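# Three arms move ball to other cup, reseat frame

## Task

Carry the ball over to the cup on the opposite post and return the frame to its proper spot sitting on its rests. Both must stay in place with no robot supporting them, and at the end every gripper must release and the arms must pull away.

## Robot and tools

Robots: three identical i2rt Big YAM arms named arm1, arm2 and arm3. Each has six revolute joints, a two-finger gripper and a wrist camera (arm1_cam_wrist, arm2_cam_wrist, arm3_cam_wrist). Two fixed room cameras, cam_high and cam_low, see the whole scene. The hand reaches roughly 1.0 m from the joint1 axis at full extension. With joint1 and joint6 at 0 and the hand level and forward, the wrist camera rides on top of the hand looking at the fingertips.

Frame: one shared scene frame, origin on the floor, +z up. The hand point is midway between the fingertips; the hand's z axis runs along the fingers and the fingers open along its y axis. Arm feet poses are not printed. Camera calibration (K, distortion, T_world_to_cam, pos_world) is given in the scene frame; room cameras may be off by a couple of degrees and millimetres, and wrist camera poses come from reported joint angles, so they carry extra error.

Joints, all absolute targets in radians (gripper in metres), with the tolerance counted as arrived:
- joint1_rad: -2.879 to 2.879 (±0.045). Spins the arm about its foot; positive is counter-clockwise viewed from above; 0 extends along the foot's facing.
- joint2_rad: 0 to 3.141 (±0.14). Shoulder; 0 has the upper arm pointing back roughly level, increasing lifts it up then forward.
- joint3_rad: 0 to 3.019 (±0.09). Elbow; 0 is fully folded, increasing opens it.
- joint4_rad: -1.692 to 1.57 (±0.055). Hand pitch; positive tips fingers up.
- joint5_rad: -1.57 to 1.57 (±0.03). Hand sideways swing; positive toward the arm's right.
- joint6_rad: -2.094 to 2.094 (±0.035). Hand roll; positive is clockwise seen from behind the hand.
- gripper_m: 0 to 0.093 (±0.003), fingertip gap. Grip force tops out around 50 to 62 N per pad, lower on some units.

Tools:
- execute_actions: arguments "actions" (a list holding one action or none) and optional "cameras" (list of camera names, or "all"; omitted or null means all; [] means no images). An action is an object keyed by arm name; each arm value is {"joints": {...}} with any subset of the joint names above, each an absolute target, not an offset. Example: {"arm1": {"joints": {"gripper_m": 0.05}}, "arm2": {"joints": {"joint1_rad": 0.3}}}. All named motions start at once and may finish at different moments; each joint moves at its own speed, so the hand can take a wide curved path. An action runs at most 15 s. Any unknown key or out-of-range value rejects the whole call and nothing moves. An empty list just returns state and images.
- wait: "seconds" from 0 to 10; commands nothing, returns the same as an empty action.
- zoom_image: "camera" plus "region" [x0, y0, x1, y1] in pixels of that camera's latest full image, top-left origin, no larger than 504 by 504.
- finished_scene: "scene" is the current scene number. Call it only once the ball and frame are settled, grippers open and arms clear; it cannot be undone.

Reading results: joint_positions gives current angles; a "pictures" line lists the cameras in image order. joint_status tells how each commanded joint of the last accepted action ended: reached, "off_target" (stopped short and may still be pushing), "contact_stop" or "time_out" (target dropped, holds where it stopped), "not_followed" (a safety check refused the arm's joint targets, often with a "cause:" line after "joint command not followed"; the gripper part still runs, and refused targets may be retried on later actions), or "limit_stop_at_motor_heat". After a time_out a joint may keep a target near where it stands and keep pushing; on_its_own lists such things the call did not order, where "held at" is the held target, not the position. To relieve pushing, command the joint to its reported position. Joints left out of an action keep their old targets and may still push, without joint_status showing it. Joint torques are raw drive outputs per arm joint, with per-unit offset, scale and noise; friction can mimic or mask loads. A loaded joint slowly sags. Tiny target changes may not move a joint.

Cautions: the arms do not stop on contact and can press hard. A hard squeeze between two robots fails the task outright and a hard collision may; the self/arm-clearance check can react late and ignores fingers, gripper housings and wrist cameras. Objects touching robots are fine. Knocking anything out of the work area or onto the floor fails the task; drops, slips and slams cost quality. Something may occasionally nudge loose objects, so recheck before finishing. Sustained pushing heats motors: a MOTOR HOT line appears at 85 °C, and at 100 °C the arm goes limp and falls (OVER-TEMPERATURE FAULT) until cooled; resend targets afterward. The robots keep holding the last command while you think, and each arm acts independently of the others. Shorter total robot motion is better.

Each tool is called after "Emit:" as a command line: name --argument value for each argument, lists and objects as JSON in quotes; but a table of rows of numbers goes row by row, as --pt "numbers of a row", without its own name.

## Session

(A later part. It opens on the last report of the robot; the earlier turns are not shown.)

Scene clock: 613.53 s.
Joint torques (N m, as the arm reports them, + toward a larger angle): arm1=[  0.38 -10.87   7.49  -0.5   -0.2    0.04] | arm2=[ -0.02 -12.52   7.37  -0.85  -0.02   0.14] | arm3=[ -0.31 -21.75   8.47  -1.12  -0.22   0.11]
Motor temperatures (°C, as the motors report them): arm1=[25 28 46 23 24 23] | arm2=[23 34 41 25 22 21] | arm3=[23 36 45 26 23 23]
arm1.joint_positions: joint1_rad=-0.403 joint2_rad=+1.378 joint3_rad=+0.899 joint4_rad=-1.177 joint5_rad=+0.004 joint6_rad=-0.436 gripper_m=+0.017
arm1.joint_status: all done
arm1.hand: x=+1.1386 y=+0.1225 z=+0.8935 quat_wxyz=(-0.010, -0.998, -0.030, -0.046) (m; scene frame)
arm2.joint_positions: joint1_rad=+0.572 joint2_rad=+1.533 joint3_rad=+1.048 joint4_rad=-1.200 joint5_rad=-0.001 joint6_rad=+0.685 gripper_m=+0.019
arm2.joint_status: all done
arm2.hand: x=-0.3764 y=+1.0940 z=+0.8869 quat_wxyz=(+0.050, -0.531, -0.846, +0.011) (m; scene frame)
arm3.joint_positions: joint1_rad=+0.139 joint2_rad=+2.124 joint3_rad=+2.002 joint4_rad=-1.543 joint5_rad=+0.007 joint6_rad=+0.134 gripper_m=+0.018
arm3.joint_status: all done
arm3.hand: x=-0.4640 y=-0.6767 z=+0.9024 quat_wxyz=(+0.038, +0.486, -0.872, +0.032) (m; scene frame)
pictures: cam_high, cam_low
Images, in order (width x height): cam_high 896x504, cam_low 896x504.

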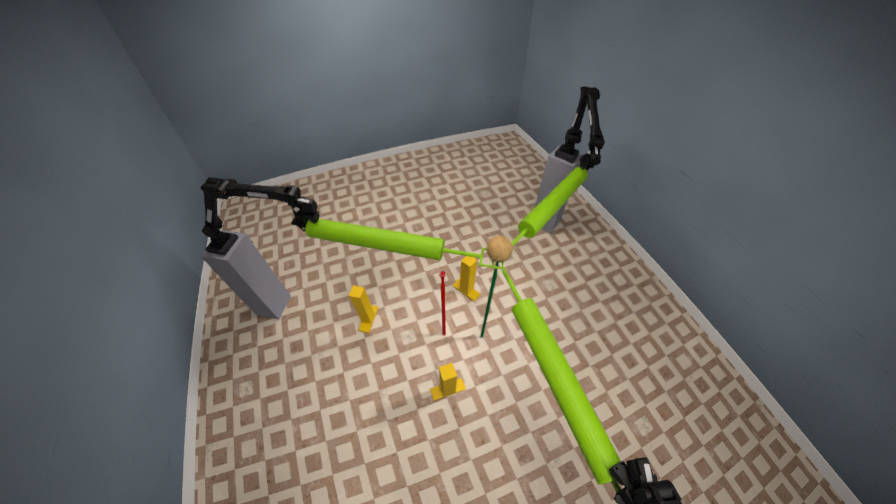

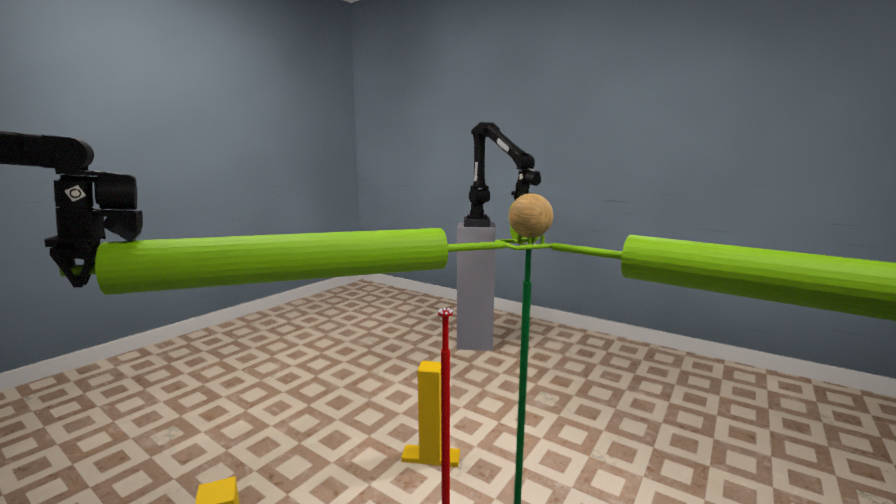

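Emit:
execute_actions --actions '[{"arm1":{"joints":{"joint2_rad":1.43,"joint3_rad":0.84,"joint4_rad":-1.08}},"arm2":{"joints":{"joint1_rad":0.56,"joint2_rad":1.53,"joint3_rad":0.94,"joint4_rad":-1.08}},"arm3":{"joints":{"joint1_rad":0.165,"joint2_rad":2.15,"joint3_rad":1.90,"joint4_rad":-1.40}}}]' --cameras '["cam_low","cam_high"]'

Emit:
zoom_image --camera "cam_low" --region '[490,180,580,270]'

Scene clock: 620.27 s.
Joint torques (N m, as the arm reports them, + toward a larger angle): arm1=[  0.32 -10.38   5.51  -1.08  -0.15   0.05] | arm2=[ -0.01 -11.4    5.11  -0.39   0.13   0.17] | arm3=[  1.22 -18.27   9.46   0.07  -0.08  -0.01]
Motor temperatures (°C, as the motors report them): arm1=[25 28 42 23 24 23] | arm2=[23 34 40 25 22 21] | arm3=[23 36 43 26 23 23]
arm1.joint_positions: joint1_rad=-0.402 joint2_rad=+1.455 joint3_rad=+0.857 joint4_rad=-1.045 joint5_rad=+0.004 joint6_rad=-0.436 gripper_m=+0.017
arm1.joint_status: all done
arm1.hand: x=+1.1303 y=+0.1259 z=+0.8533 quat_wxyz=(-0.008, -0.999, -0.031, -0.040) (m; scene frame)
arm2.joint_positions: joint1_rad=+0.567 joint2_rad=+1.533 joint3_rad=+0.956 joint4_rad=-1.073 joint5_rad=-0.005 joint6_rad=+0.681 gripper_m=+0.019
arm2.joint_status: all done
arm2.hand: x=-0.3849 y=+1.0965 z=+0.8559 quat_wxyz=(+0.033, -0.532, -0.846, +0.007) (m; scene frame)
arm3.joint_positions: joint1_rad=+0.151 joint2_rad=+2.140 joint3_rad=+1.886 joint4_rad=-1.394 joint5_rad=+0.004 joint6_rad=+0.144 gripper_m=+0.018
arm3.joint_status: all done
arm3.hand: x=-0.4721 y=-0.6742 z=+0.8485 quat_wxyz=(+0.032, +0.487, -0.872, +0.026) (m; scene frame)
pictures: cam_high, cam_low
Images, in order (width x height): cam_high 896x504, cam_low 896x504.

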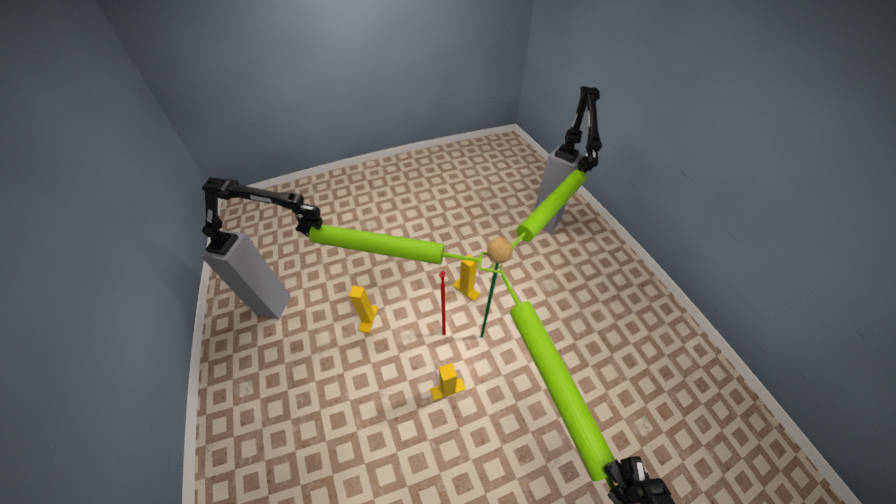

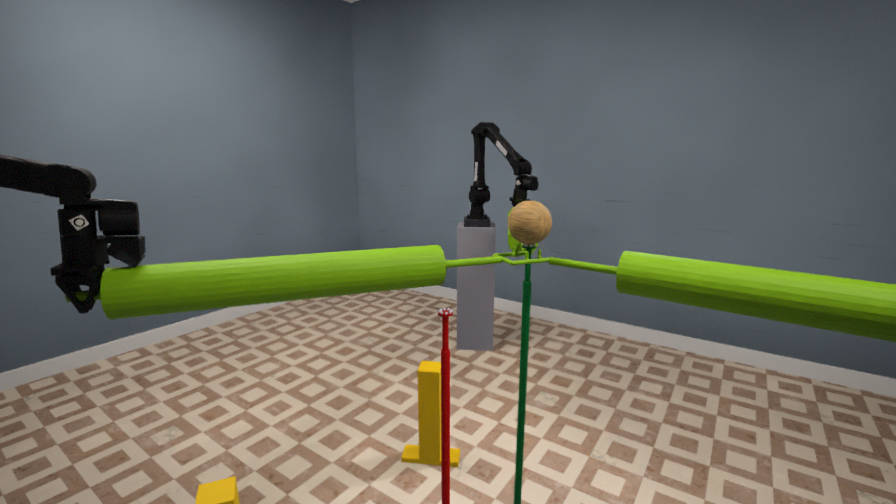

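Region (490, 180, 580, 270) of cam_low's 896x504 image, scaled by 5.600, with more detail than that image has.

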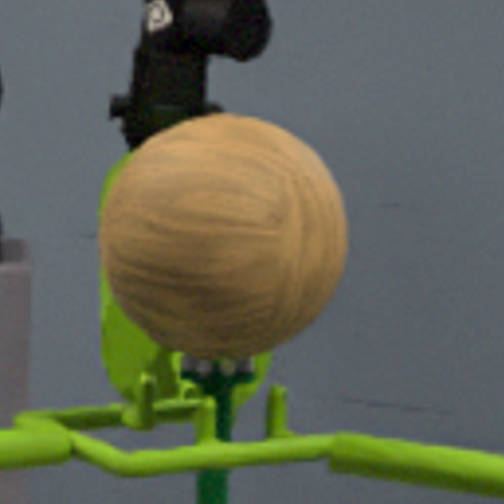

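Emit:
execute_actions --actions '[{"arm1":{"joints":{"joint3_rad":0.74,"joint4_rad":-0.93}},"arm2":{"joints":{"joint3_rad":0.84,"joint4_rad":-0.95}},"arm3":{"joints":{"joint2_rad":2.17,"joint3_rad":1.80,"joint4_rad":-1.27}}}]' --cameras '["cam_low"]'

Scene clock: 637.07 s.
Joint torques (N m, as the arm reports them, + toward a larger angle): arm1=[  0.18 -10.18   3.65  -1.44   0.01   0.05] | arm2=[  0.6  -10.99   3.45  -0.83  -0.05   0.2 ] | arm3=[  1.13 -19.63   8.66  -0.41  -0.2    0.  ]
Motor temperatures (°C, as the motors report them): arm1=[25 28 37 23 24 23] | arm2=[23 34 36 25 22 21] | arm3=[23 36 41 26 23 23]
arm1.joint_positions: joint1_rad=-0.402 joint2_rad=+1.453 joint3_rad=+0.776 joint4_rad=-0.884 joint5_rad=-0.001 joint6_rad=-0.436 gripper_m=+0.017
arm1.joint_status: all done
arm1.hand: x=+1.1288 y=+0.1257 z=+0.8286 quat_wxyz=(+0.006, -0.999, -0.031, -0.001) (m; scene frame)
arm2.joint_positions: joint1_rad=+0.566 joint2_rad=+1.533 joint3_rad=+0.877 joint4_rad=-0.925 joint5_rad=-0.001 joint6_rad=+0.679 gripper_m=+0.019
arm2.joint_status: all done
arm2.hand: x=-0.3859 y=+1.0952 z=+0.8304 quat_wxyz=(-0.001, -0.532, -0.847, +0.005) (m; scene frame)
arm3.joint_positions: joint1_rad=+0.151 joint2_rad=+2.170 joint3_rad=+1.791 joint4_rad=-1.251 joint5_rad=+0.007 joint6_rad=+0.142 gripper_m=+0.018
arm3.joint_status: all done
arm3.hand: x=-0.4725 y=-0.6762 z=+0.7951 quat_wxyz=(+0.023, +0.488, -0.872, +0.021) (m; scene frame)
pictures: cam_low
Images, in order (width x height): cam_low 896x504.

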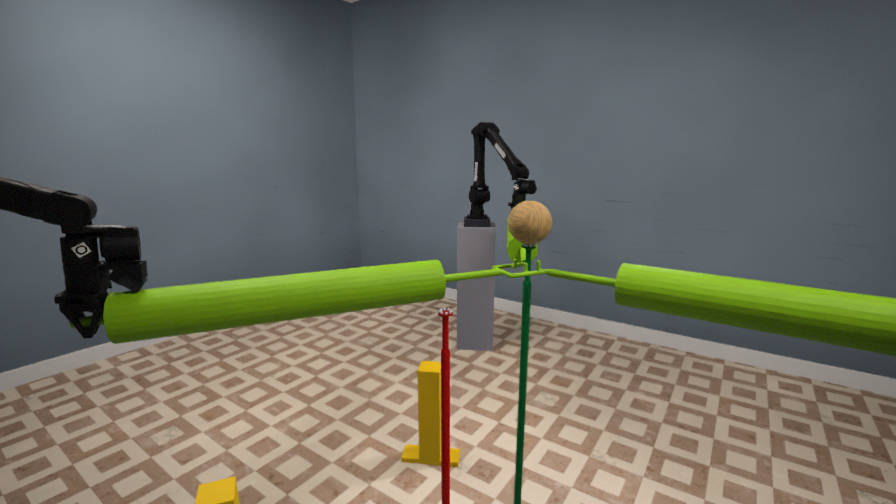

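Emit:
execute_actions --actions '[{"arm1":{"joints":{"joint1_rad":-0.16,"joint2_rad":1.55,"joint3_rad":0.92,"joint4_rad":-0.93,"joint6_rad":-0.2}},"arm2":{"joints":{"joint1_rad":0.32,"joint2_rad":1.6,"joint3_rad":0.97,"joint4_rad":-0.92,"joint6_rad":0.43}},"arm3":{"joints":{"joint1_rad":0.17,"joint2_rad":1.93,"joint3_rad":1.50,"joint4_rad":-1.13,"joint6_rad":0.16}}}]' --cameras '["cam_low","cam_high"]'

Scene clock: 643.53 s.
Joint torques (N m, as the arm reports them, + toward a larger angle): arm1=[  0.22 -13.18  10.7   -0.15  -0.13   0.16] | arm2=[ -0.11 -11.94  10.64  -0.22   0.24  -0.12] | arm3=[  0.76 -18.89  10.05   0.97  -0.04   0.09]
Motor temperatures (°C, as the motors report them): arm1=[25 28 37 23 24 23] | arm2=[23 34 36 25 22 21] | arm3=[23 36 41 26 23 23]
arm1.joint_positions: joint1_rad=-0.169 joint2_rad=+1.586 joint3_rad=+0.865 joint4_rad=-0.919 joint5_rad=+0.003 joint6_rad=-0.199 gripper_m=+0.017
arm1.joint_status: all done
arm1.hand: x=+1.0882 y=+0.0519 z=+0.8088 quat_wxyz=(+0.000, -0.999, -0.029, -0.040) (m; scene frame)
arm2.joint_positions: joint1_rad=+0.334 joint2_rad=+1.605 joint3_rad=+0.898 joint4_rad=-0.914 joint5_rad=-0.008 joint6_rad=+0.439 gripper_m=+0.019
arm2.joint_status: all done
arm2.hand: x=-0.4272 y=+1.0190 z=+0.8115 quat_wxyz=(+0.018, -0.529, -0.849, -0.002) (m; scene frame)
arm3.joint_positions: joint1_rad=+0.162 joint2_rad=+1.962 joint3_rad=+1.466 joint4_rad=-1.148 joint5_rad=+0.003 joint6_rad=+0.153 gripper_m=+0.018
arm3.joint_status: all done
arm3.hand: x=-0.5123 y=-0.7514 z=+0.8054 quat_wxyz=(+0.030, +0.488, -0.872, +0.024) (m; scene frame)
pictures: cam_high, cam_low
Images, in order (width x height): cam_high 896x504, cam_low 896x504.

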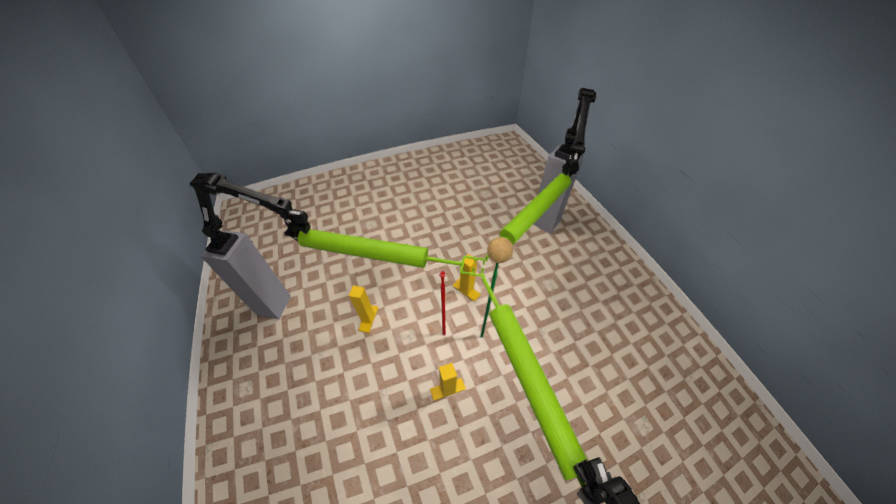

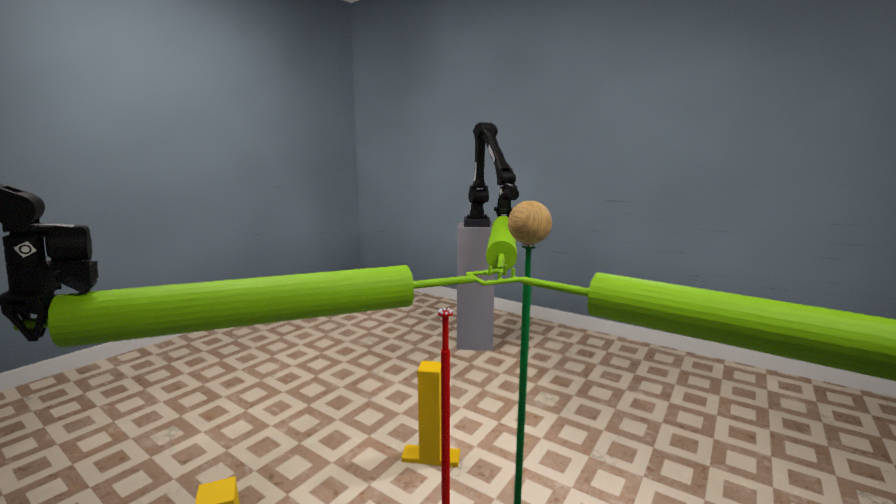

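Emit:
execute_actions --actions '[{"arm1":{"joints":{"joint1_rad":0.067,"joint2_rad":1.66,"joint3_rad":1.11,"joint4_rad":-0.99,"joint6_rad":0.04}},"arm2":{"joints":{"joint1_rad":0.087,"joint2_rad":1.63,"joint3_rad":1.07,"joint4_rad":-0.98,"joint6_rad":0.17}},"arm3":{"joints":{"joint1_rad":0.19,"joint2_rad":1.63,"joint3_rad":1.12,"joint4_rad":-1.03,"joint6_rad":0.18}}}]' --cameras '[]'

Emit:
execute_actions --actions '[{"arm1":{"joints":{"joint1_rad":0.37,"joint2_rad":1.94,"joint3_rad":1.54,"joint4_rad":-1.14,"joint6_rad":0.34}},"arm2":{"joints":{"joint1_rad":-0.26,"joint2_rad":1.89,"joint3_rad":1.44,"joint4_rad":-1.1,"joint6_rad":-0.18}},"arm3":{"joints":{"joint1_rad":0.31,"joint2_rad":1.12,"joint3_rad":0.59,"joint4_rad":-1.02,"joint6_rad":0.29}}}]' --cameras '["cam_high"]'

Scene clock: 652.37 s.
Joint torques (N m, as the arm reports them, + toward a larger angle): arm1=[ -1.43 -14.15  12.16   0.33   0.33   0.2 ] | arm2=[  2.3  -12.13  11.06   0.32  -0.63  -0.07] | arm3=[ -0.86 -14.58   8.6    0.96   0.34  -0.08]
Motor temperatures (°C, as the motors report them): arm1=[25 29 39 23 24 23] | arm2=[23 34 40 25 22 21] | arm3=[23 37 41 26 23 23]
arm1.joint_positions: joint1_rad=+0.072 joint2_rad=+1.689 joint3_rad=+1.042 joint4_rad=-0.992 joint5_rad=-0.008 joint6_rad=+0.041 gripper_m=+0.017
arm1.joint_status: all done
arm1.hand: x=+1.0302 y=-0.0435 z=+0.8194 quat_wxyz=(+0.003, -0.999, -0.030, -0.040) (m; scene frame)
arm2.joint_positions: joint1_rad=+0.073 joint2_rad=+1.628 joint3_rad=+0.997 joint4_rad=-0.988 joint5_rad=+0.013 joint6_rad=+0.176 gripper_m=+0.019
arm2.joint_status: all done
arm2.hand: x=-0.4851 y=+0.9265 z=+0.8333 quat_wxyz=(+0.018, -0.527, -0.850, +0.002) (m; scene frame)
arm3.joint_positions: joint1_rad=+0.200 joint2_rad=+1.660 joint3_rad=+1.104 joint4_rad=-1.050 joint5_rad=-0.007 joint6_rad=+0.190 gripper_m=+0.018
arm3.joint_status: all done
arm3.hand: x=-0.5712 y=-0.8442 z=+0.8322 quat_wxyz=(+0.017, +0.489, -0.872, +0.009) (m; scene frame)
pictures: none
No camera images: the call's "cameras" was empty. Leave "cameras" out to get every camera's image.

Scene clock: 653.57 s.
Joint torques (N m, as the arm reports them, + toward a larger angle): arm1=[ -1.44 -20.33  11.75  -0.35   0.42   0.17] | arm2=[  3.13 -18.62  10.54   0.06  -0.45  -0.08] | arm3=[-0.19 -7.08  7.98  0.82  0.26 -0.12]
Motor temperatures (°C, as the motors report them): arm1=[25 29 40 23 24 23] | arm2=[23 34 40 25 22 21] | arm3=[23 36 41 26 23 23]
arm1.joint_positions: joint1_rad=+0.377 joint2_rad=+1.985 joint3_rad=+1.484 joint4_rad=-1.125 joint5_rad=-0.011 joint6_rad=+0.343 gripper_m=+0.017
arm1.joint_status: all done
arm1.hand: x=+0.9377 y=-0.2215 z=+0.8149 quat_wxyz=(+0.010, -0.999, -0.031, -0.033) (m; scene frame)
arm2.joint_positions: joint1_rad=-0.280 joint2_rad=+1.913 joint3_rad=+1.381 joint4_rad=-1.104 joint5_rad=+0.008 joint6_rad=-0.174 gripper_m=+0.019
arm2.joint_status: all done
arm2.hand: x=-0.5801 y=+0.7506 z=+0.8270 quat_wxyz=(+0.020, -0.528, -0.849, -0.014) (m; scene frame)
arm3.joint_positions: joint1_rad=+0.312 joint2_rad=+1.151 joint3_rad=+0.579 joint4_rad=-1.032 joint5_rad=-0.004 joint6_rad=+0.303 gripper_m=+0.018
arm3.joint_status: all done
arm3.hand: x=-0.6659 y=-1.0205 z=+0.8302 quat_wxyz=(+0.015, +0.489, -0.872, +0.011) (m; scene frame)
pictures: cam_high
Images, in order (width x height): cam_high 896x504.

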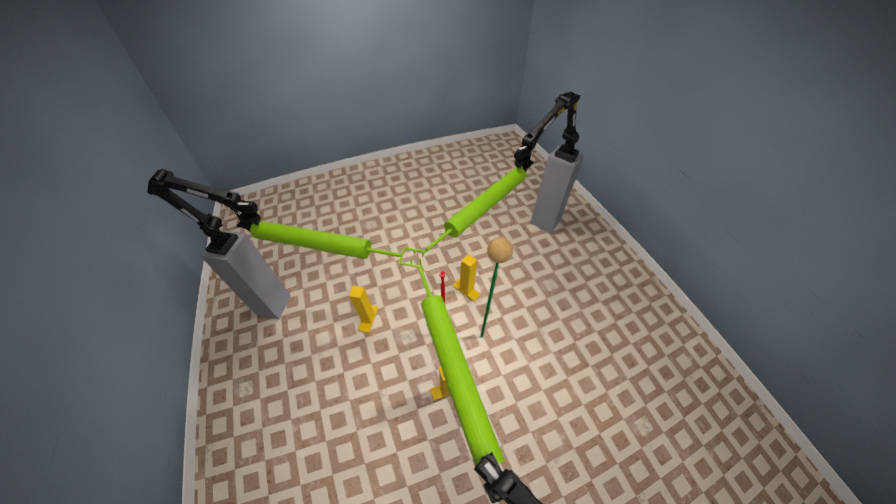

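Emit:
execute_actions --actions '[{"arm1":{"joints":{"joint1_rad":0.35,"joint2_rad":2.20,"joint3_rad":1.42,"joint4_rad":-0.79,"joint6_rad":0.32}},"arm2":{"joints":{"joint1_rad":-0.25,"joint2_rad":2.14,"joint3_rad":1.29,"joint4_rad":-0.72}},"arm3":{"joints":{"joint2_rad":1.67,"joint3_rad":0.42,"joint4_rad":-0.32}}}]' --cameras '[]'

Emit:
execute_actions --actions '[{"arm1":{"joints":{"joint2_rad":2.44,"joint3_rad":1.47,"joint4_rad":-0.60}},"arm2":{"joints":{"joint2_rad":2.39,"joint3_rad":1.335,"joint4_rad":-0.515}},"arm3":{"joints":{"joint2_rad":2.19,"joint3_rad":0.46,"joint4_rad":0.16}}}]' --cameras '["cam_high","cam_low"]'

Scene clock: 663.13 s.
Joint torques (N m, as the arm reports them, + toward a larger angle): arm1=[ -2.38 -21.68   6.    -0.08   0.61   0.01] | arm2=[  2.83 -20.39   4.92   0.44  -0.72  -0.08] | arm3=[ 0.24 -7.13  2.79  1.1   0.06 -0.06]
Motor temperatures (°C, as the motors report them): arm1=[25 31 41 23 24 23] | arm2=[23 36 41 25 22 21] | arm3=[23 34 40 26 22 23]
arm1.joint_positions: joint1_rad=+0.367 joint2_rad=+2.253 joint3_rad=+1.414 joint4_rad=-0.781 joint5_rad=-0.015 joint6_rad=+0.340 gripper_m=+0.017
arm1.joint_status: all done
arm1.hand: x=+0.9391 y=-0.2149 z=+0.6457 quat_wxyz=(+0.006, -0.999, -0.028, -0.031) (m; scene frame)
arm2.joint_positions: joint1_rad=-0.269 joint2_rad=+2.174 joint3_rad=+1.287 joint4_rad=-0.732 joint5_rad=+0.015 joint6_rad=-0.174 gripper_m=+0.019
arm2.joint_status: all done
arm2.hand: x=-0.5760 y=+0.7534 z=+0.6638 quat_wxyz=(+0.017, -0.524, -0.852, -0.006) (m; scene frame)
arm3.joint_positions: joint1_rad=+0.307 joint2_rad=+1.669 joint3_rad=+0.424 joint4_rad=-0.338 joint5_rad=+0.001 joint6_rad=+0.298 gripper_m=+0.018
arm3.joint_status: all done
arm3.hand: x=-0.6634 y=-1.0183 z=+0.6715 quat_wxyz=(+0.006, +0.489, -0.872, +0.006) (m; scene frame)
pictures: none
No camera images: the call's "cameras" was empty. Leave "cameras" out to get every camera's image.

Scene clock: 664.30 s.
Joint torques (N m, as the arm reports them, + toward a larger angle): arm1=[ -0.81 -21.58   5.47  -0.35   0.38   0.08] | arm2=[  1.96 -19.33   5.37   0.07  -0.53  -0.21] | arm3=[ 0.19 -8.42 -2.37  0.62 -0.15 -0.06]
Motor temperatures (°C, as the motors report them): arm1=[25 31 41 23 24 23] | arm2=[23 36 41 25 22 21] | arm3=[23 34 39 26 22 23]
arm1.joint_positions: joint1_rad=+0.351 joint2_rad=+2.483 joint3_rad=+1.455 joint4_rad=-0.583 joint5_rad=-0.009 joint6_rad=+0.332 gripper_m=+0.017
arm1.joint_status: all done
arm1.hand: x=+0.9425 y=-0.2026 z=+0.5298 quat_wxyz=(+0.007, -0.999, -0.024, -0.026) (m; scene frame)
arm2.joint_positions: joint1_rad=-0.258 joint2_rad=+2.404 joint3_rad=+1.306 joint4_rad=-0.517 joint5_rad=+0.010 joint6_rad=-0.162 gripper_m=+0.019
arm2.joint_status: all done
arm2.hand: x=-0.5724 y=+0.7640 z=+0.5504 quat_wxyz=(+0.013, -0.524, -0.851, -0.006) (m; scene frame)
arm3.joint_positions: joint1_rad=+0.307 joint2_rad=+2.176 joint3_rad=+0.485 joint4_rad=+0.157 joint5_rad=+0.006 joint6_rad=+0.298 gripper_m=+0.018
arm3.joint_status: all done
arm3.hand: x=-0.6603 y=-1.0086 z=+0.5570 quat_wxyz=(-0.013, +0.488, -0.872, -0.011) (m; scene frame)
pictures: cam_high, cam_low
Images, in order (width x height): cam_high 896x504, cam_low 896x504.

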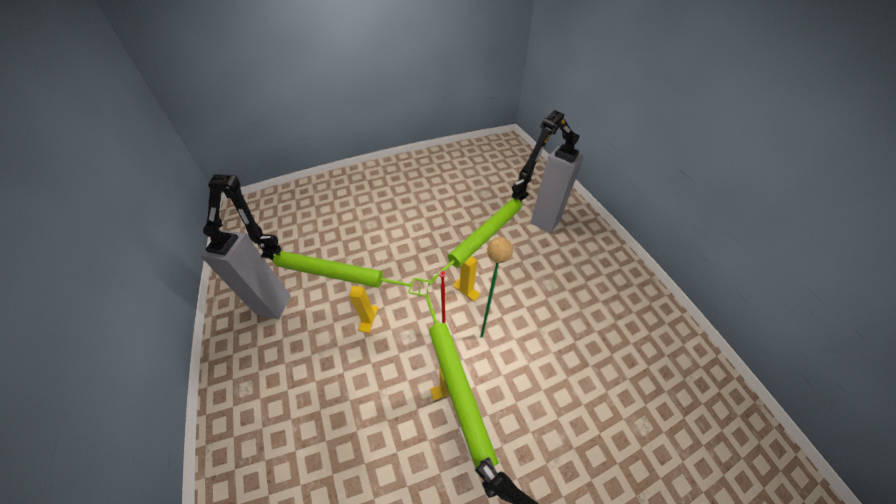

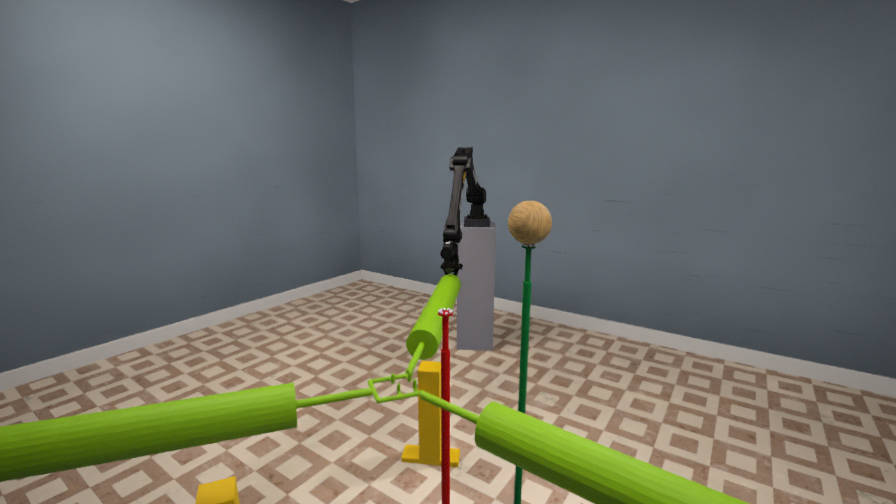

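Emit:
execute_actions --actions '[{"arm1":{"joints":{"joint2_rad":2.64,"joint3_rad":1.60,"joint4_rad":-0.53}},"arm2":{"joints":{"joint2_rad":2.59,"joint3_rad":1.48,"joint4_rad":-0.43}},"arm3":{"joints":{"joint1_rad":0.32,"joint2_rad":2.60,"joint3_rad":0.64,"joint4_rad":0.40}}}]' --cameras '["cam_high","cam_low"]'

Scene clock: 669.23 s.
Joint torques (N m, as the arm reports them, + toward a larger angle): arm1=[ -1.29 -21.8    5.13  -0.13   0.38   0.08] | arm2=[  1.79 -21.13   6.05   0.41  -0.33  -0.24] | arm3=[ 0.79 -9.45 -3.86  0.7  -0.29 -0.1 ]
Motor temperatures (°C, as the motors report them): arm1=[25 32 39 23 24 23] | arm2=[23 36 40 25 22 21] | arm3=[23 34 38 26 22 23]
arm1.joint_positions: joint1_rad=+0.352 joint2_rad=+2.685 joint3_rad=+1.582 joint4_rad=-0.519 joint5_rad=-0.009 joint6_rad=+0.332 gripper_m=+0.017
arm1.joint_status: all done
arm1.hand: x=+0.9426 y=-0.2029 z=+0.4442 quat_wxyz=(+0.009, -0.999, -0.025, -0.031) (m; scene frame)
arm2.joint_positions: joint1_rad=-0.256 joint2_rad=+2.619 joint3_rad=+1.431 joint4_rad=-0.443 joint5_rad=+0.005 joint6_rad=-0.158 gripper_m=+0.019
arm2.joint_status: all done
arm2.hand: x=-0.5699 y=+0.7624 z=+0.4622 quat_wxyz=(+0.018, -0.525, -0.851, -0.013) (m; scene frame)
arm3.joint_positions: joint1_rad=+0.311 joint2_rad=+2.584 joint3_rad=+0.659 joint4_rad=+0.395 joint5_rad=+0.009 joint6_rad=+0.301 gripper_m=+0.018
arm3.joint_status: all done
arm3.hand: x=-0.6609 y=-1.0087 z=+0.4480 quat_wxyz=(-0.015, +0.489, -0.872, -0.011) (m; scene frame)
pictures: cam_high, cam_low
Images, in order (width x height): cam_high 896x504, cam_low 896x504.

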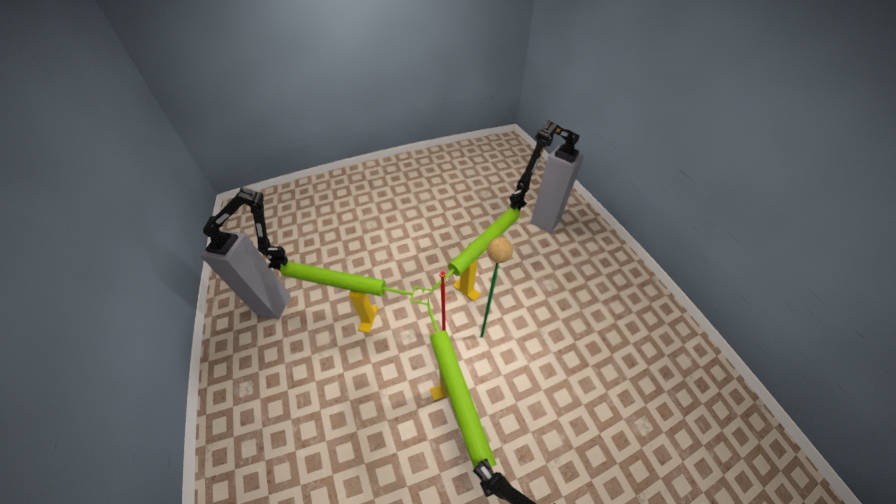

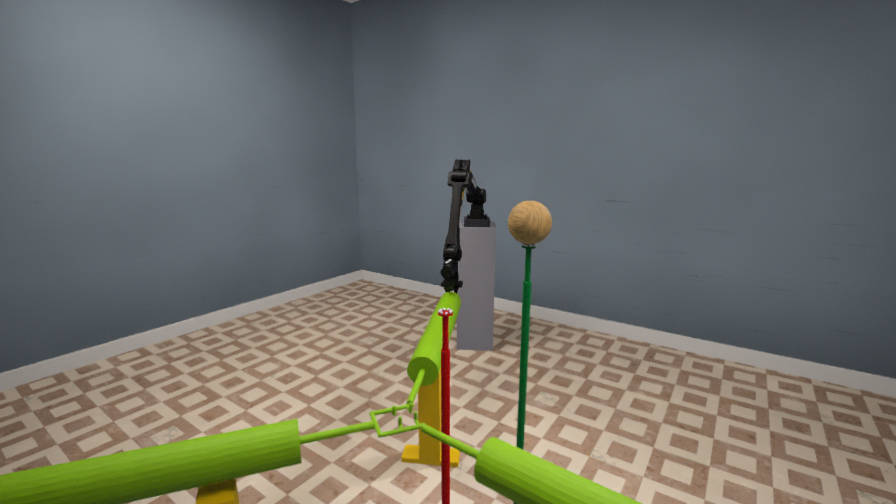

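Emit:
execute_actions --actions '[{"arm1":{"joints":{"joint1_rad":0.40,"joint2_rad":2.70,"joint3_rad":1.64,"joint6_rad":0.37}},"arm2":{"joints":{"joint2_rad":2.68,"joint3_rad":1.55,"joint4_rad":-0.43}},"arm3":{"joints":{"joint1_rad":0.34,"joint2_rad":2.68,"joint3_rad":0.66,"joint4_rad":0.44}}}]' --cameras '["cam_high","cam_low"]'

Scene clock: 684.90 s.
Joint torques (N m, as the arm reports them, + toward a larger angle): arm1=[ -0.66 -20.38   5.01  -0.12   0.32   0.18] | arm2=[  1.79 -19.2    5.82   0.53  -0.13  -0.24] | arm3=[ 1.62 -9.33 -4.09  0.37 -0.6  -0.23]
Motor temperatures (°C, as the motors report them): arm1=[25 34 36 23 24 23] | arm2=[23 38 38 25 22 21] | arm3=[23 33 36 26 23 23]
arm1.joint_positions: joint1_rad=+0.399 joint2_rad=+2.714 joint3_rad=+1.626 joint4_rad=-0.521 joint5_rad=-0.007 joint6_rad=+0.371 gripper_m=+0.017
arm1.joint_status: all done
arm1.hand: x=+0.9427 y=-0.2304 z=+0.4353 quat_wxyz=(+0.009, -0.999, -0.028, -0.025) (m; scene frame)
arm2.joint_positions: joint1_rad=-0.256 joint2_rad=+2.676 joint3_rad=+1.507 joint4_rad=-0.444 joint5_rad=+0.000 joint6_rad=-0.158 gripper_m=+0.019
arm2.joint_status: all done
arm2.hand: x=-0.5634 y=+0.7451 z=+0.4445 quat_wxyz=(+0.009, -0.525, -0.851, -0.009) (m; scene frame)
arm3.joint_positions: joint1_rad=+0.321 joint2_rad=+2.666 joint3_rad=+0.674 joint4_rad=+0.443 joint5_rad=+0.017 joint6_rad=+0.314 gripper_m=+0.018
arm3.joint_status: all done
arm3.hand: x=-0.6664 y=-1.0257 z=+0.4277 quat_wxyz=(-0.011, +0.488, -0.873, -0.002) (m; scene frame)
pictures: cam_high, cam_low
Images, in order (width x height): cam_high 896x504, cam_low 896x504.

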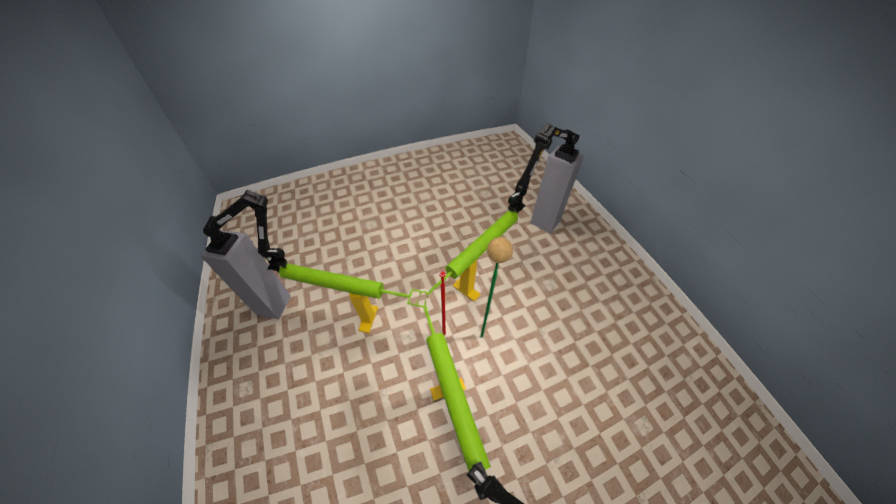

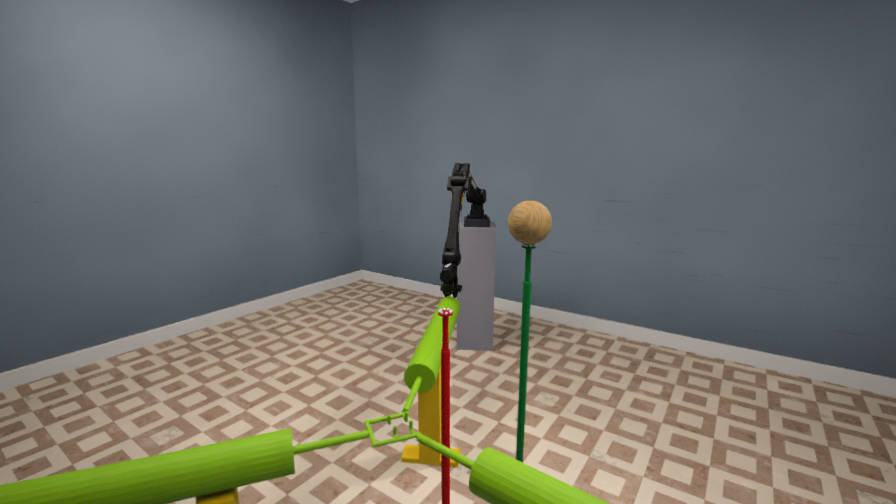

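Emit:
execute_actions --actions '[{"arm1":{"joints":{"joint1_rad":0.345,"joint6_rad":0.32}},"arm2":{"joints":{"joint1_rad":-0.31,"joint6_rad":-0.21}},"arm3":{"joints":{"joint1_rad":0.23,"joint6_rad":0.24}}}]' --cameras '["cam_high","cam_low"]'

Scene clock: 694.57 s.
Joint torques (N m, as the arm reports them, + toward a larger angle): arm1=[ -2.46 -20.92   5.13   0.6    0.35   0.04] | arm2=[ -0.88 -19.2    5.83   0.52   0.09  -0.18] | arm3=[ 0.28 -9.38 -4.    0.38 -0.15  0.26]
Motor temperatures (°C, as the motors report them): arm1=[25 34 36 23 24 23] | arm2=[23 39 37 25 22 21] | arm3=[23 33 35 26 23 23]
arm1.joint_positions: joint1_rad=+0.365 joint2_rad=+2.725 joint3_rad=+1.622 joint4_rad=-0.540 joint5_rad=-0.008 joint6_rad=+0.337 gripper_m=+0.017
arm1.joint_status: all done
arm1.hand: x=+0.9465 y=-0.2084 z=+0.4296 quat_wxyz=(+0.013, -0.999, -0.028, -0.041) (m; scene frame)
arm2.joint_positions: joint1_rad=-0.285 joint2_rad=+2.674 joint3_rad=+1.507 joint4_rad=-0.444 joint5_rad=-0.006 joint6_rad=-0.194 gripper_m=+0.019
arm2.joint_status: all done
arm2.hand: x=-0.5770 y=+0.7402 z=+0.4453 quat_wxyz=(+0.006, -0.522, -0.853, -0.011) (m; scene frame)
arm3.joint_positions: joint1_rad=+0.231 joint2_rad=+2.666 joint3_rad=+0.673 joint4_rad=+0.443 joint5_rad=+0.006 joint6_rad=+0.217 gripper_m=+0.018
arm3.joint_status: all done
arm3.hand: x=-0.6479 y=-1.0318 z=+0.4277 quat_wxyz=(-0.008, +0.491, -0.871, -0.004) (m; scene frame)
pictures: cam_high, cam_low
Images, in order (width x height): cam_high 896x504, cam_low 896x504.

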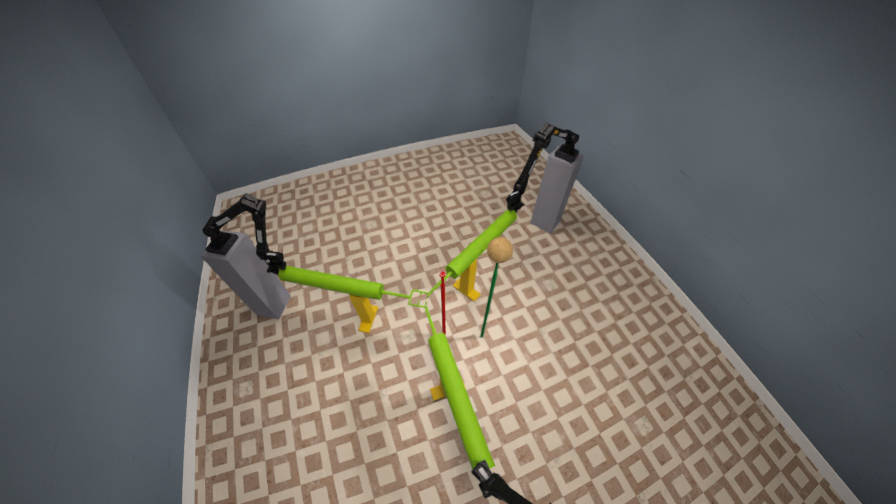

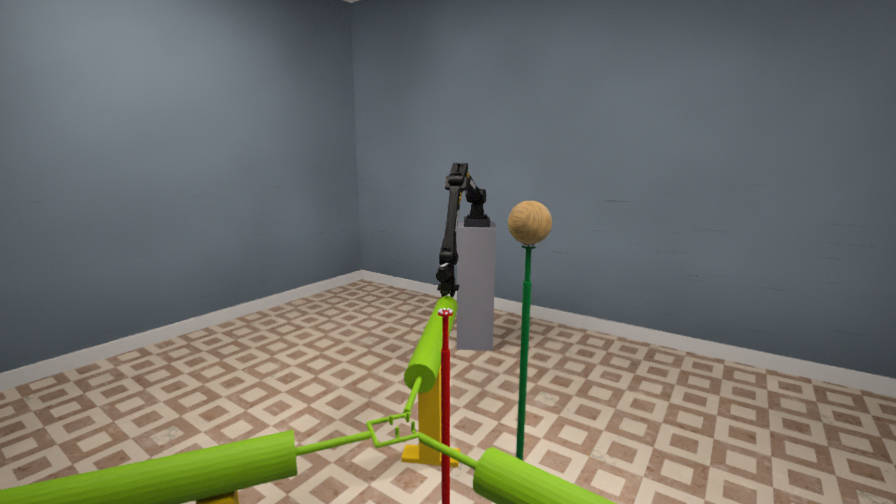

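Emit:
execute_actions --actions '[{"arm1":{"joints":{"joint1_rad":0.365,"joint2_rad":2.74}},"arm2":{"joints":{"joint1_rad":-0.285,"joint2_rad":2.82}},"arm3":{"joints":{"joint2_rad":2.70}}}]' --cameras '[]'

Emit:
execute_actions --actions '[{"arm1":{"joints":{"gripper_m":0.093}},"arm2":{"joints":{"gripper_m":0.093}},"arm3":{"joints":{"gripper_m":0.093}}}]' --cameras '[]'

Emit:
execute_actions --actions '[{"arm1":{"joints":{"joint2_rad":2.44,"joint3_rad":1.47,"joint4_rad":-0.60}},"arm2":{"joints":{"joint2_rad":2.39,"joint3_rad":1.335,"joint4_rad":-0.515}},"arm3":{"joints":{"joint2_rad":2.19,"joint3_rad":0.46,"joint4_rad":0.16}}}]' --cameras '["cam_high","cam_low"]'

Scene clock: 706.43 s.
Joint torques (N m, as the arm reports them, + toward a larger angle): arm1=[ -0.77 -18.22   5.11   0.51   0.36   0.05] | arm2=[ 1.22 -9.74  5.58  0.84  0.02 -0.18] | arm3=[-0.1  -8.05 -4.03  0.35 -0.22  0.28]
Motor temperatures (°C, as the motors report them): arm1=[25 34 35 23 24 23] | arm2=[23 38 37 25 22 21] | arm3=[23 32 35 26 23 23]
arm1.joint_positions: joint1_rad=+0.365 joint2_rad=+2.730 joint3_rad=+1.622 joint4_rad=-0.537 joint5_rad=-0.008 joint6_rad=+0.335 gripper_m=+0.017
arm1.joint_status: all done
arm1.hand: x=+0.9481 y=-0.2077 z=+0.4269 quat_wxyz=(+0.014, -0.999, -0.029, -0.042) (m; scene frame)
arm2.joint_positions: joint1_rad=-0.285 joint2_rad=+2.677 joint3_rad=+1.511 joint4_rad=-0.454 joint5_rad=-0.004 joint6_rad=-0.194 gripper_m=+0.019
arm2.joint_status: joint2_rad time_out (moved +0.003 of +0.146); the others done
arm2.on_its_own: joint2_rad reads +2.677 and still pushes toward +2.820 since a time_out
arm2.hand: x=-0.5774 y=+0.7418 z=+0.4442 quat_wxyz=(+0.010, -0.522, -0.853, -0.013) (m; scene frame)
arm3.joint_positions: joint1_rad=+0.231 joint2_rad=+2.668 joint3_rad=+0.673 joint4_rad=+0.444 joint5_rad=+0.007 joint6_rad=+0.216 gripper_m=+0.018
arm3.joint_status: all done
arm3.hand: x=-0.6478 y=-1.0325 z=+0.4273 quat_wxyz=(-0.008, +0.491, -0.871, -0.003) (m; scene frame)
pictures: none
No camera images: the call's "cameras" was empty. Leave "cameras" out to get every camera's image.

not run: a stop came earlier in this reply.

not run: a stop came earlier in this reply.

Resting. Release.

Emit:
execute_actions --actions '[{"arm1":{"joints":{"gripper_m":0.093,"joint2_rad":2.73}},"arm2":{"joints":{"gripper_m":0.093,"joint2_rad":2.677}},"arm3":{"joints":{"gripper_m":0.093}}}]' --cameras '[]'

Emit:
execute_actions --actions '[{"arm1":{"joints":{"joint2_rad":2.44,"joint3_rad":1.47,"joint4_rad":-0.60}},"arm2":{"joints":{"joint2_rad":2.39,"joint3_rad":1.335,"joint4_rad":-0.515}},"arm3":{"joints":{"joint2_rad":2.19,"joint3_rad":0.46,"joint4_rad":0.16}}}]' --cameras '[]'

Emit:
execute_actions --actions '[{"arm1":{"joints":{"joint2_rad":1.3,"joint3_rad":0.8,"joint4_rad":-1.0}},"arm2":{"joints":{"joint2_rad":1.3,"joint3_rad":0.8,"joint4_rad":-1.0}},"arm3":{"joints":{"joint2_rad":1.14,"joint3_rad":0.53,"joint4_rad":-0.97}}}]' --cameras '["cam_high","cam_low"]'

Scene clock: 714.67 s.
Joint torques (N m, as the arm reports them, + toward a larger angle): arm1=[ -0.83 -19.11   5.2    0.52   0.2    0.07] | arm2=[  1.33 -21.23   4.23   0.37  -0.05  -0.17] | arm3=[-0.12 -8.86 -3.98  0.38 -0.02  0.12]
Motor temperatures (°C, as the motors report them): arm1=[25 34 35 23 24 23] | arm2=[23 37 36 25 22 21] | arm3=[23 32 35 26 23 23]
arm1.joint_positions: joint1_rad=+0.365 joint2_rad=+2.730 joint3_rad=+1.622 joint4_rad=-0.537 joint5_rad=-0.004 joint6_rad=+0.333 gripper_m=+0.093
arm1.joint_status: all done
arm1.hand: x=+0.9480 y=-0.2069 z=+0.4267 quat_wxyz=(+0.016, -0.999, -0.030, -0.041) (m; scene frame)
arm2.joint_positions: joint1_rad=-0.285 joint2_rad=+2.699 joint3_rad=+1.531 joint4_rad=-0.440 joint5_rad=-0.002 joint6_rad=-0.196 gripper_m=+0.093
arm2.joint_status: all done
arm2.hand: x=-0.5765 y=+0.7377 z=+0.4357 quat_wxyz=(+0.007, -0.521, -0.853, -0.009) (m; scene frame)
arm3.joint_positions: joint1_rad=+0.231 joint2_rad=+2.679 joint3_rad=+0.673 joint4_rad=+0.444 joint5_rad=+0.003 joint6_rad=+0.230 gripper_m=+0.093
arm3.joint_status: all done
arm3.hand: x=-0.6503 y=-1.0373 z=+0.4250 quat_wxyz=(-0.002, +0.485, -0.875, -0.001) (m; scene frame)
pictures: none
No camera images: the call's "cameras" was empty. Leave "cameras" out to get every camera's image.

Scene clock: 716.07 s.
Joint torques (N m, as the arm reports them, + toward a larger angle): arm1=[ -0.81 -18.89   5.27   0.33   0.2    0.07] | arm2=[  1.21 -17.63   3.57  -0.11  -0.05  -0.16] | arm3=[-0.09 -9.74 -1.37  0.01 -0.01  0.12]
Motor temperatures (°C, as the motors report them): arm1=[25 34 35 23 24 23] | arm2=[23 37 36 25 22 21] | arm3=[23 32 34 26 23 23]
arm1.joint_positions: joint1_rad=+0.365 joint2_rad=+2.445 joint3_rad=+1.462 joint4_rad=-0.600 joint5_rad=-0.004 joint6_rad=+0.332 gripper_m=+0.093
arm1.joint_status: all done
arm1.hand: x=+0.9315 y=-0.2143 z=+0.5514 quat_wxyz=(+0.005, -0.999, -0.030, -0.012) (m; scene frame)
arm2.joint_positions: joint1_rad=-0.285 joint2_rad=+2.373 joint3_rad=+1.340 joint4_rad=-0.509 joint5_rad=-0.002 joint6_rad=-0.196 gripper_m=+0.093
arm2.joint_status: all done
arm2.hand: x=-0.5743 y=+0.7291 z=+0.5729 quat_wxyz=(-0.018, -0.521, -0.853, +0.014) (m; scene frame)
arm3.joint_positions: joint1_rad=+0.231 joint2_rad=+2.194 joint3_rad=+0.466 joint4_rad=+0.172 joint5_rad=+0.002 joint6_rad=+0.231 gripper_m=+0.093
arm3.joint_status: all done
arm3.hand: x=-0.6470 y=-1.0279 z=+0.5538 quat_wxyz=(-0.004, +0.484, -0.875, -0.003) (m; scene frame)
pictures: none
No camera images: the call's "cameras" was empty. Leave "cameras" out to get every camera's image.

Scene clock: 717.80 s.
Joint torques (N m, as the arm reports them, + toward a larger angle): arm1=[-0.68 -7.48  7.63  0.27  0.2   0.07] | arm2=[ 1.14 -8.81  6.   -0.19 -0.05 -0.16] | arm3=[-0.12 -4.96  7.25  0.   -0.02  0.12]
Motor temperatures (°C, as the motors report them): arm1=[25 34 35 23 24 23] | arm2=[23 37 36 25 22 21] | arm3=[23 32 35 26 23 23]
arm1.joint_positions: joint1_rad=+0.365 joint2_rad=+1.301 joint3_rad=+0.799 joint4_rad=-0.993 joint5_rad=-0.004 joint6_rad=+0.332 gripper_m=+0.093
arm1.joint_status: all done
arm1.hand: x=+1.1353 y=-0.1312 z=+0.8815 quat_wxyz=(-0.011, -0.999, -0.031, +0.029) (m; scene frame)
arm2.joint_positions: joint1_rad=-0.285 joint2_rad=+1.306 joint3_rad=+0.813 joint4_rad=-0.988 joint5_rad=-0.002 joint6_rad=-0.196 gripper_m=+0.093
arm2.joint_status: all done
arm2.hand: x=-0.6305 y=+0.9239 z=+0.8865 quat_wxyz=(-0.040, -0.520, -0.852, +0.034) (m; scene frame)
arm3.joint_positions: joint1_rad=+0.231 joint2_rad=+1.148 joint3_rad=+0.530 joint4_rad=-0.958 joint5_rad=+0.002 joint6_rad=+0.231 gripper_m=+0.093
arm3.joint_status: all done
arm3.hand: x=-0.6473 y=-1.0303 z=+0.8151 quat_wxyz=(+0.003, +0.484, -0.875, +0.003) (m; scene frame)
pictures: cam_high, cam_low
Images, in order (width x height): cam_high 896x504, cam_low 896x504.

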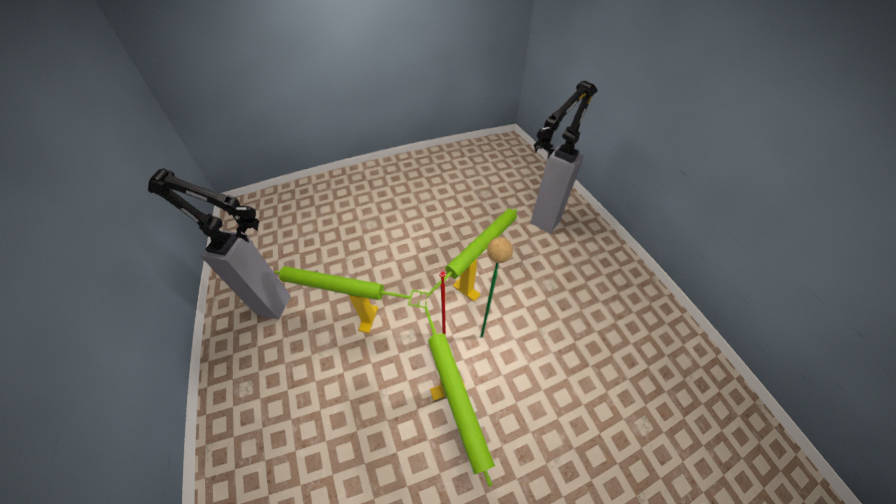

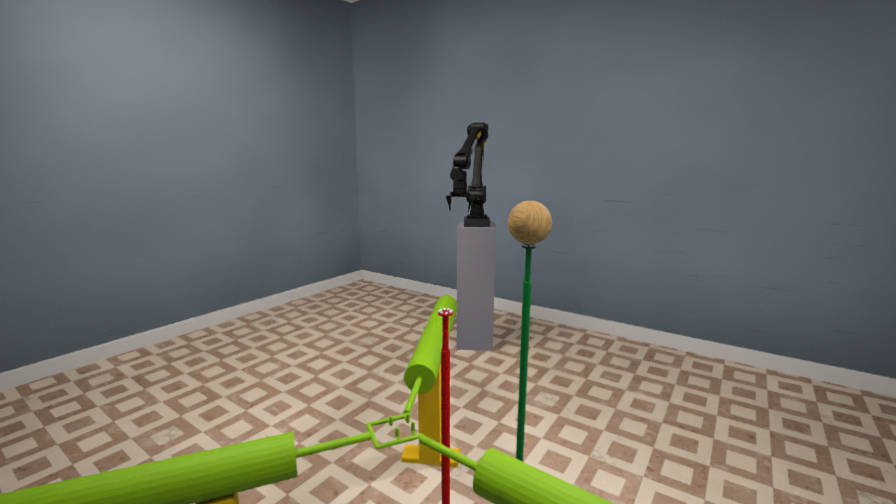

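Emit:
finished_scene --scene 1

The scene is finished: the task was done.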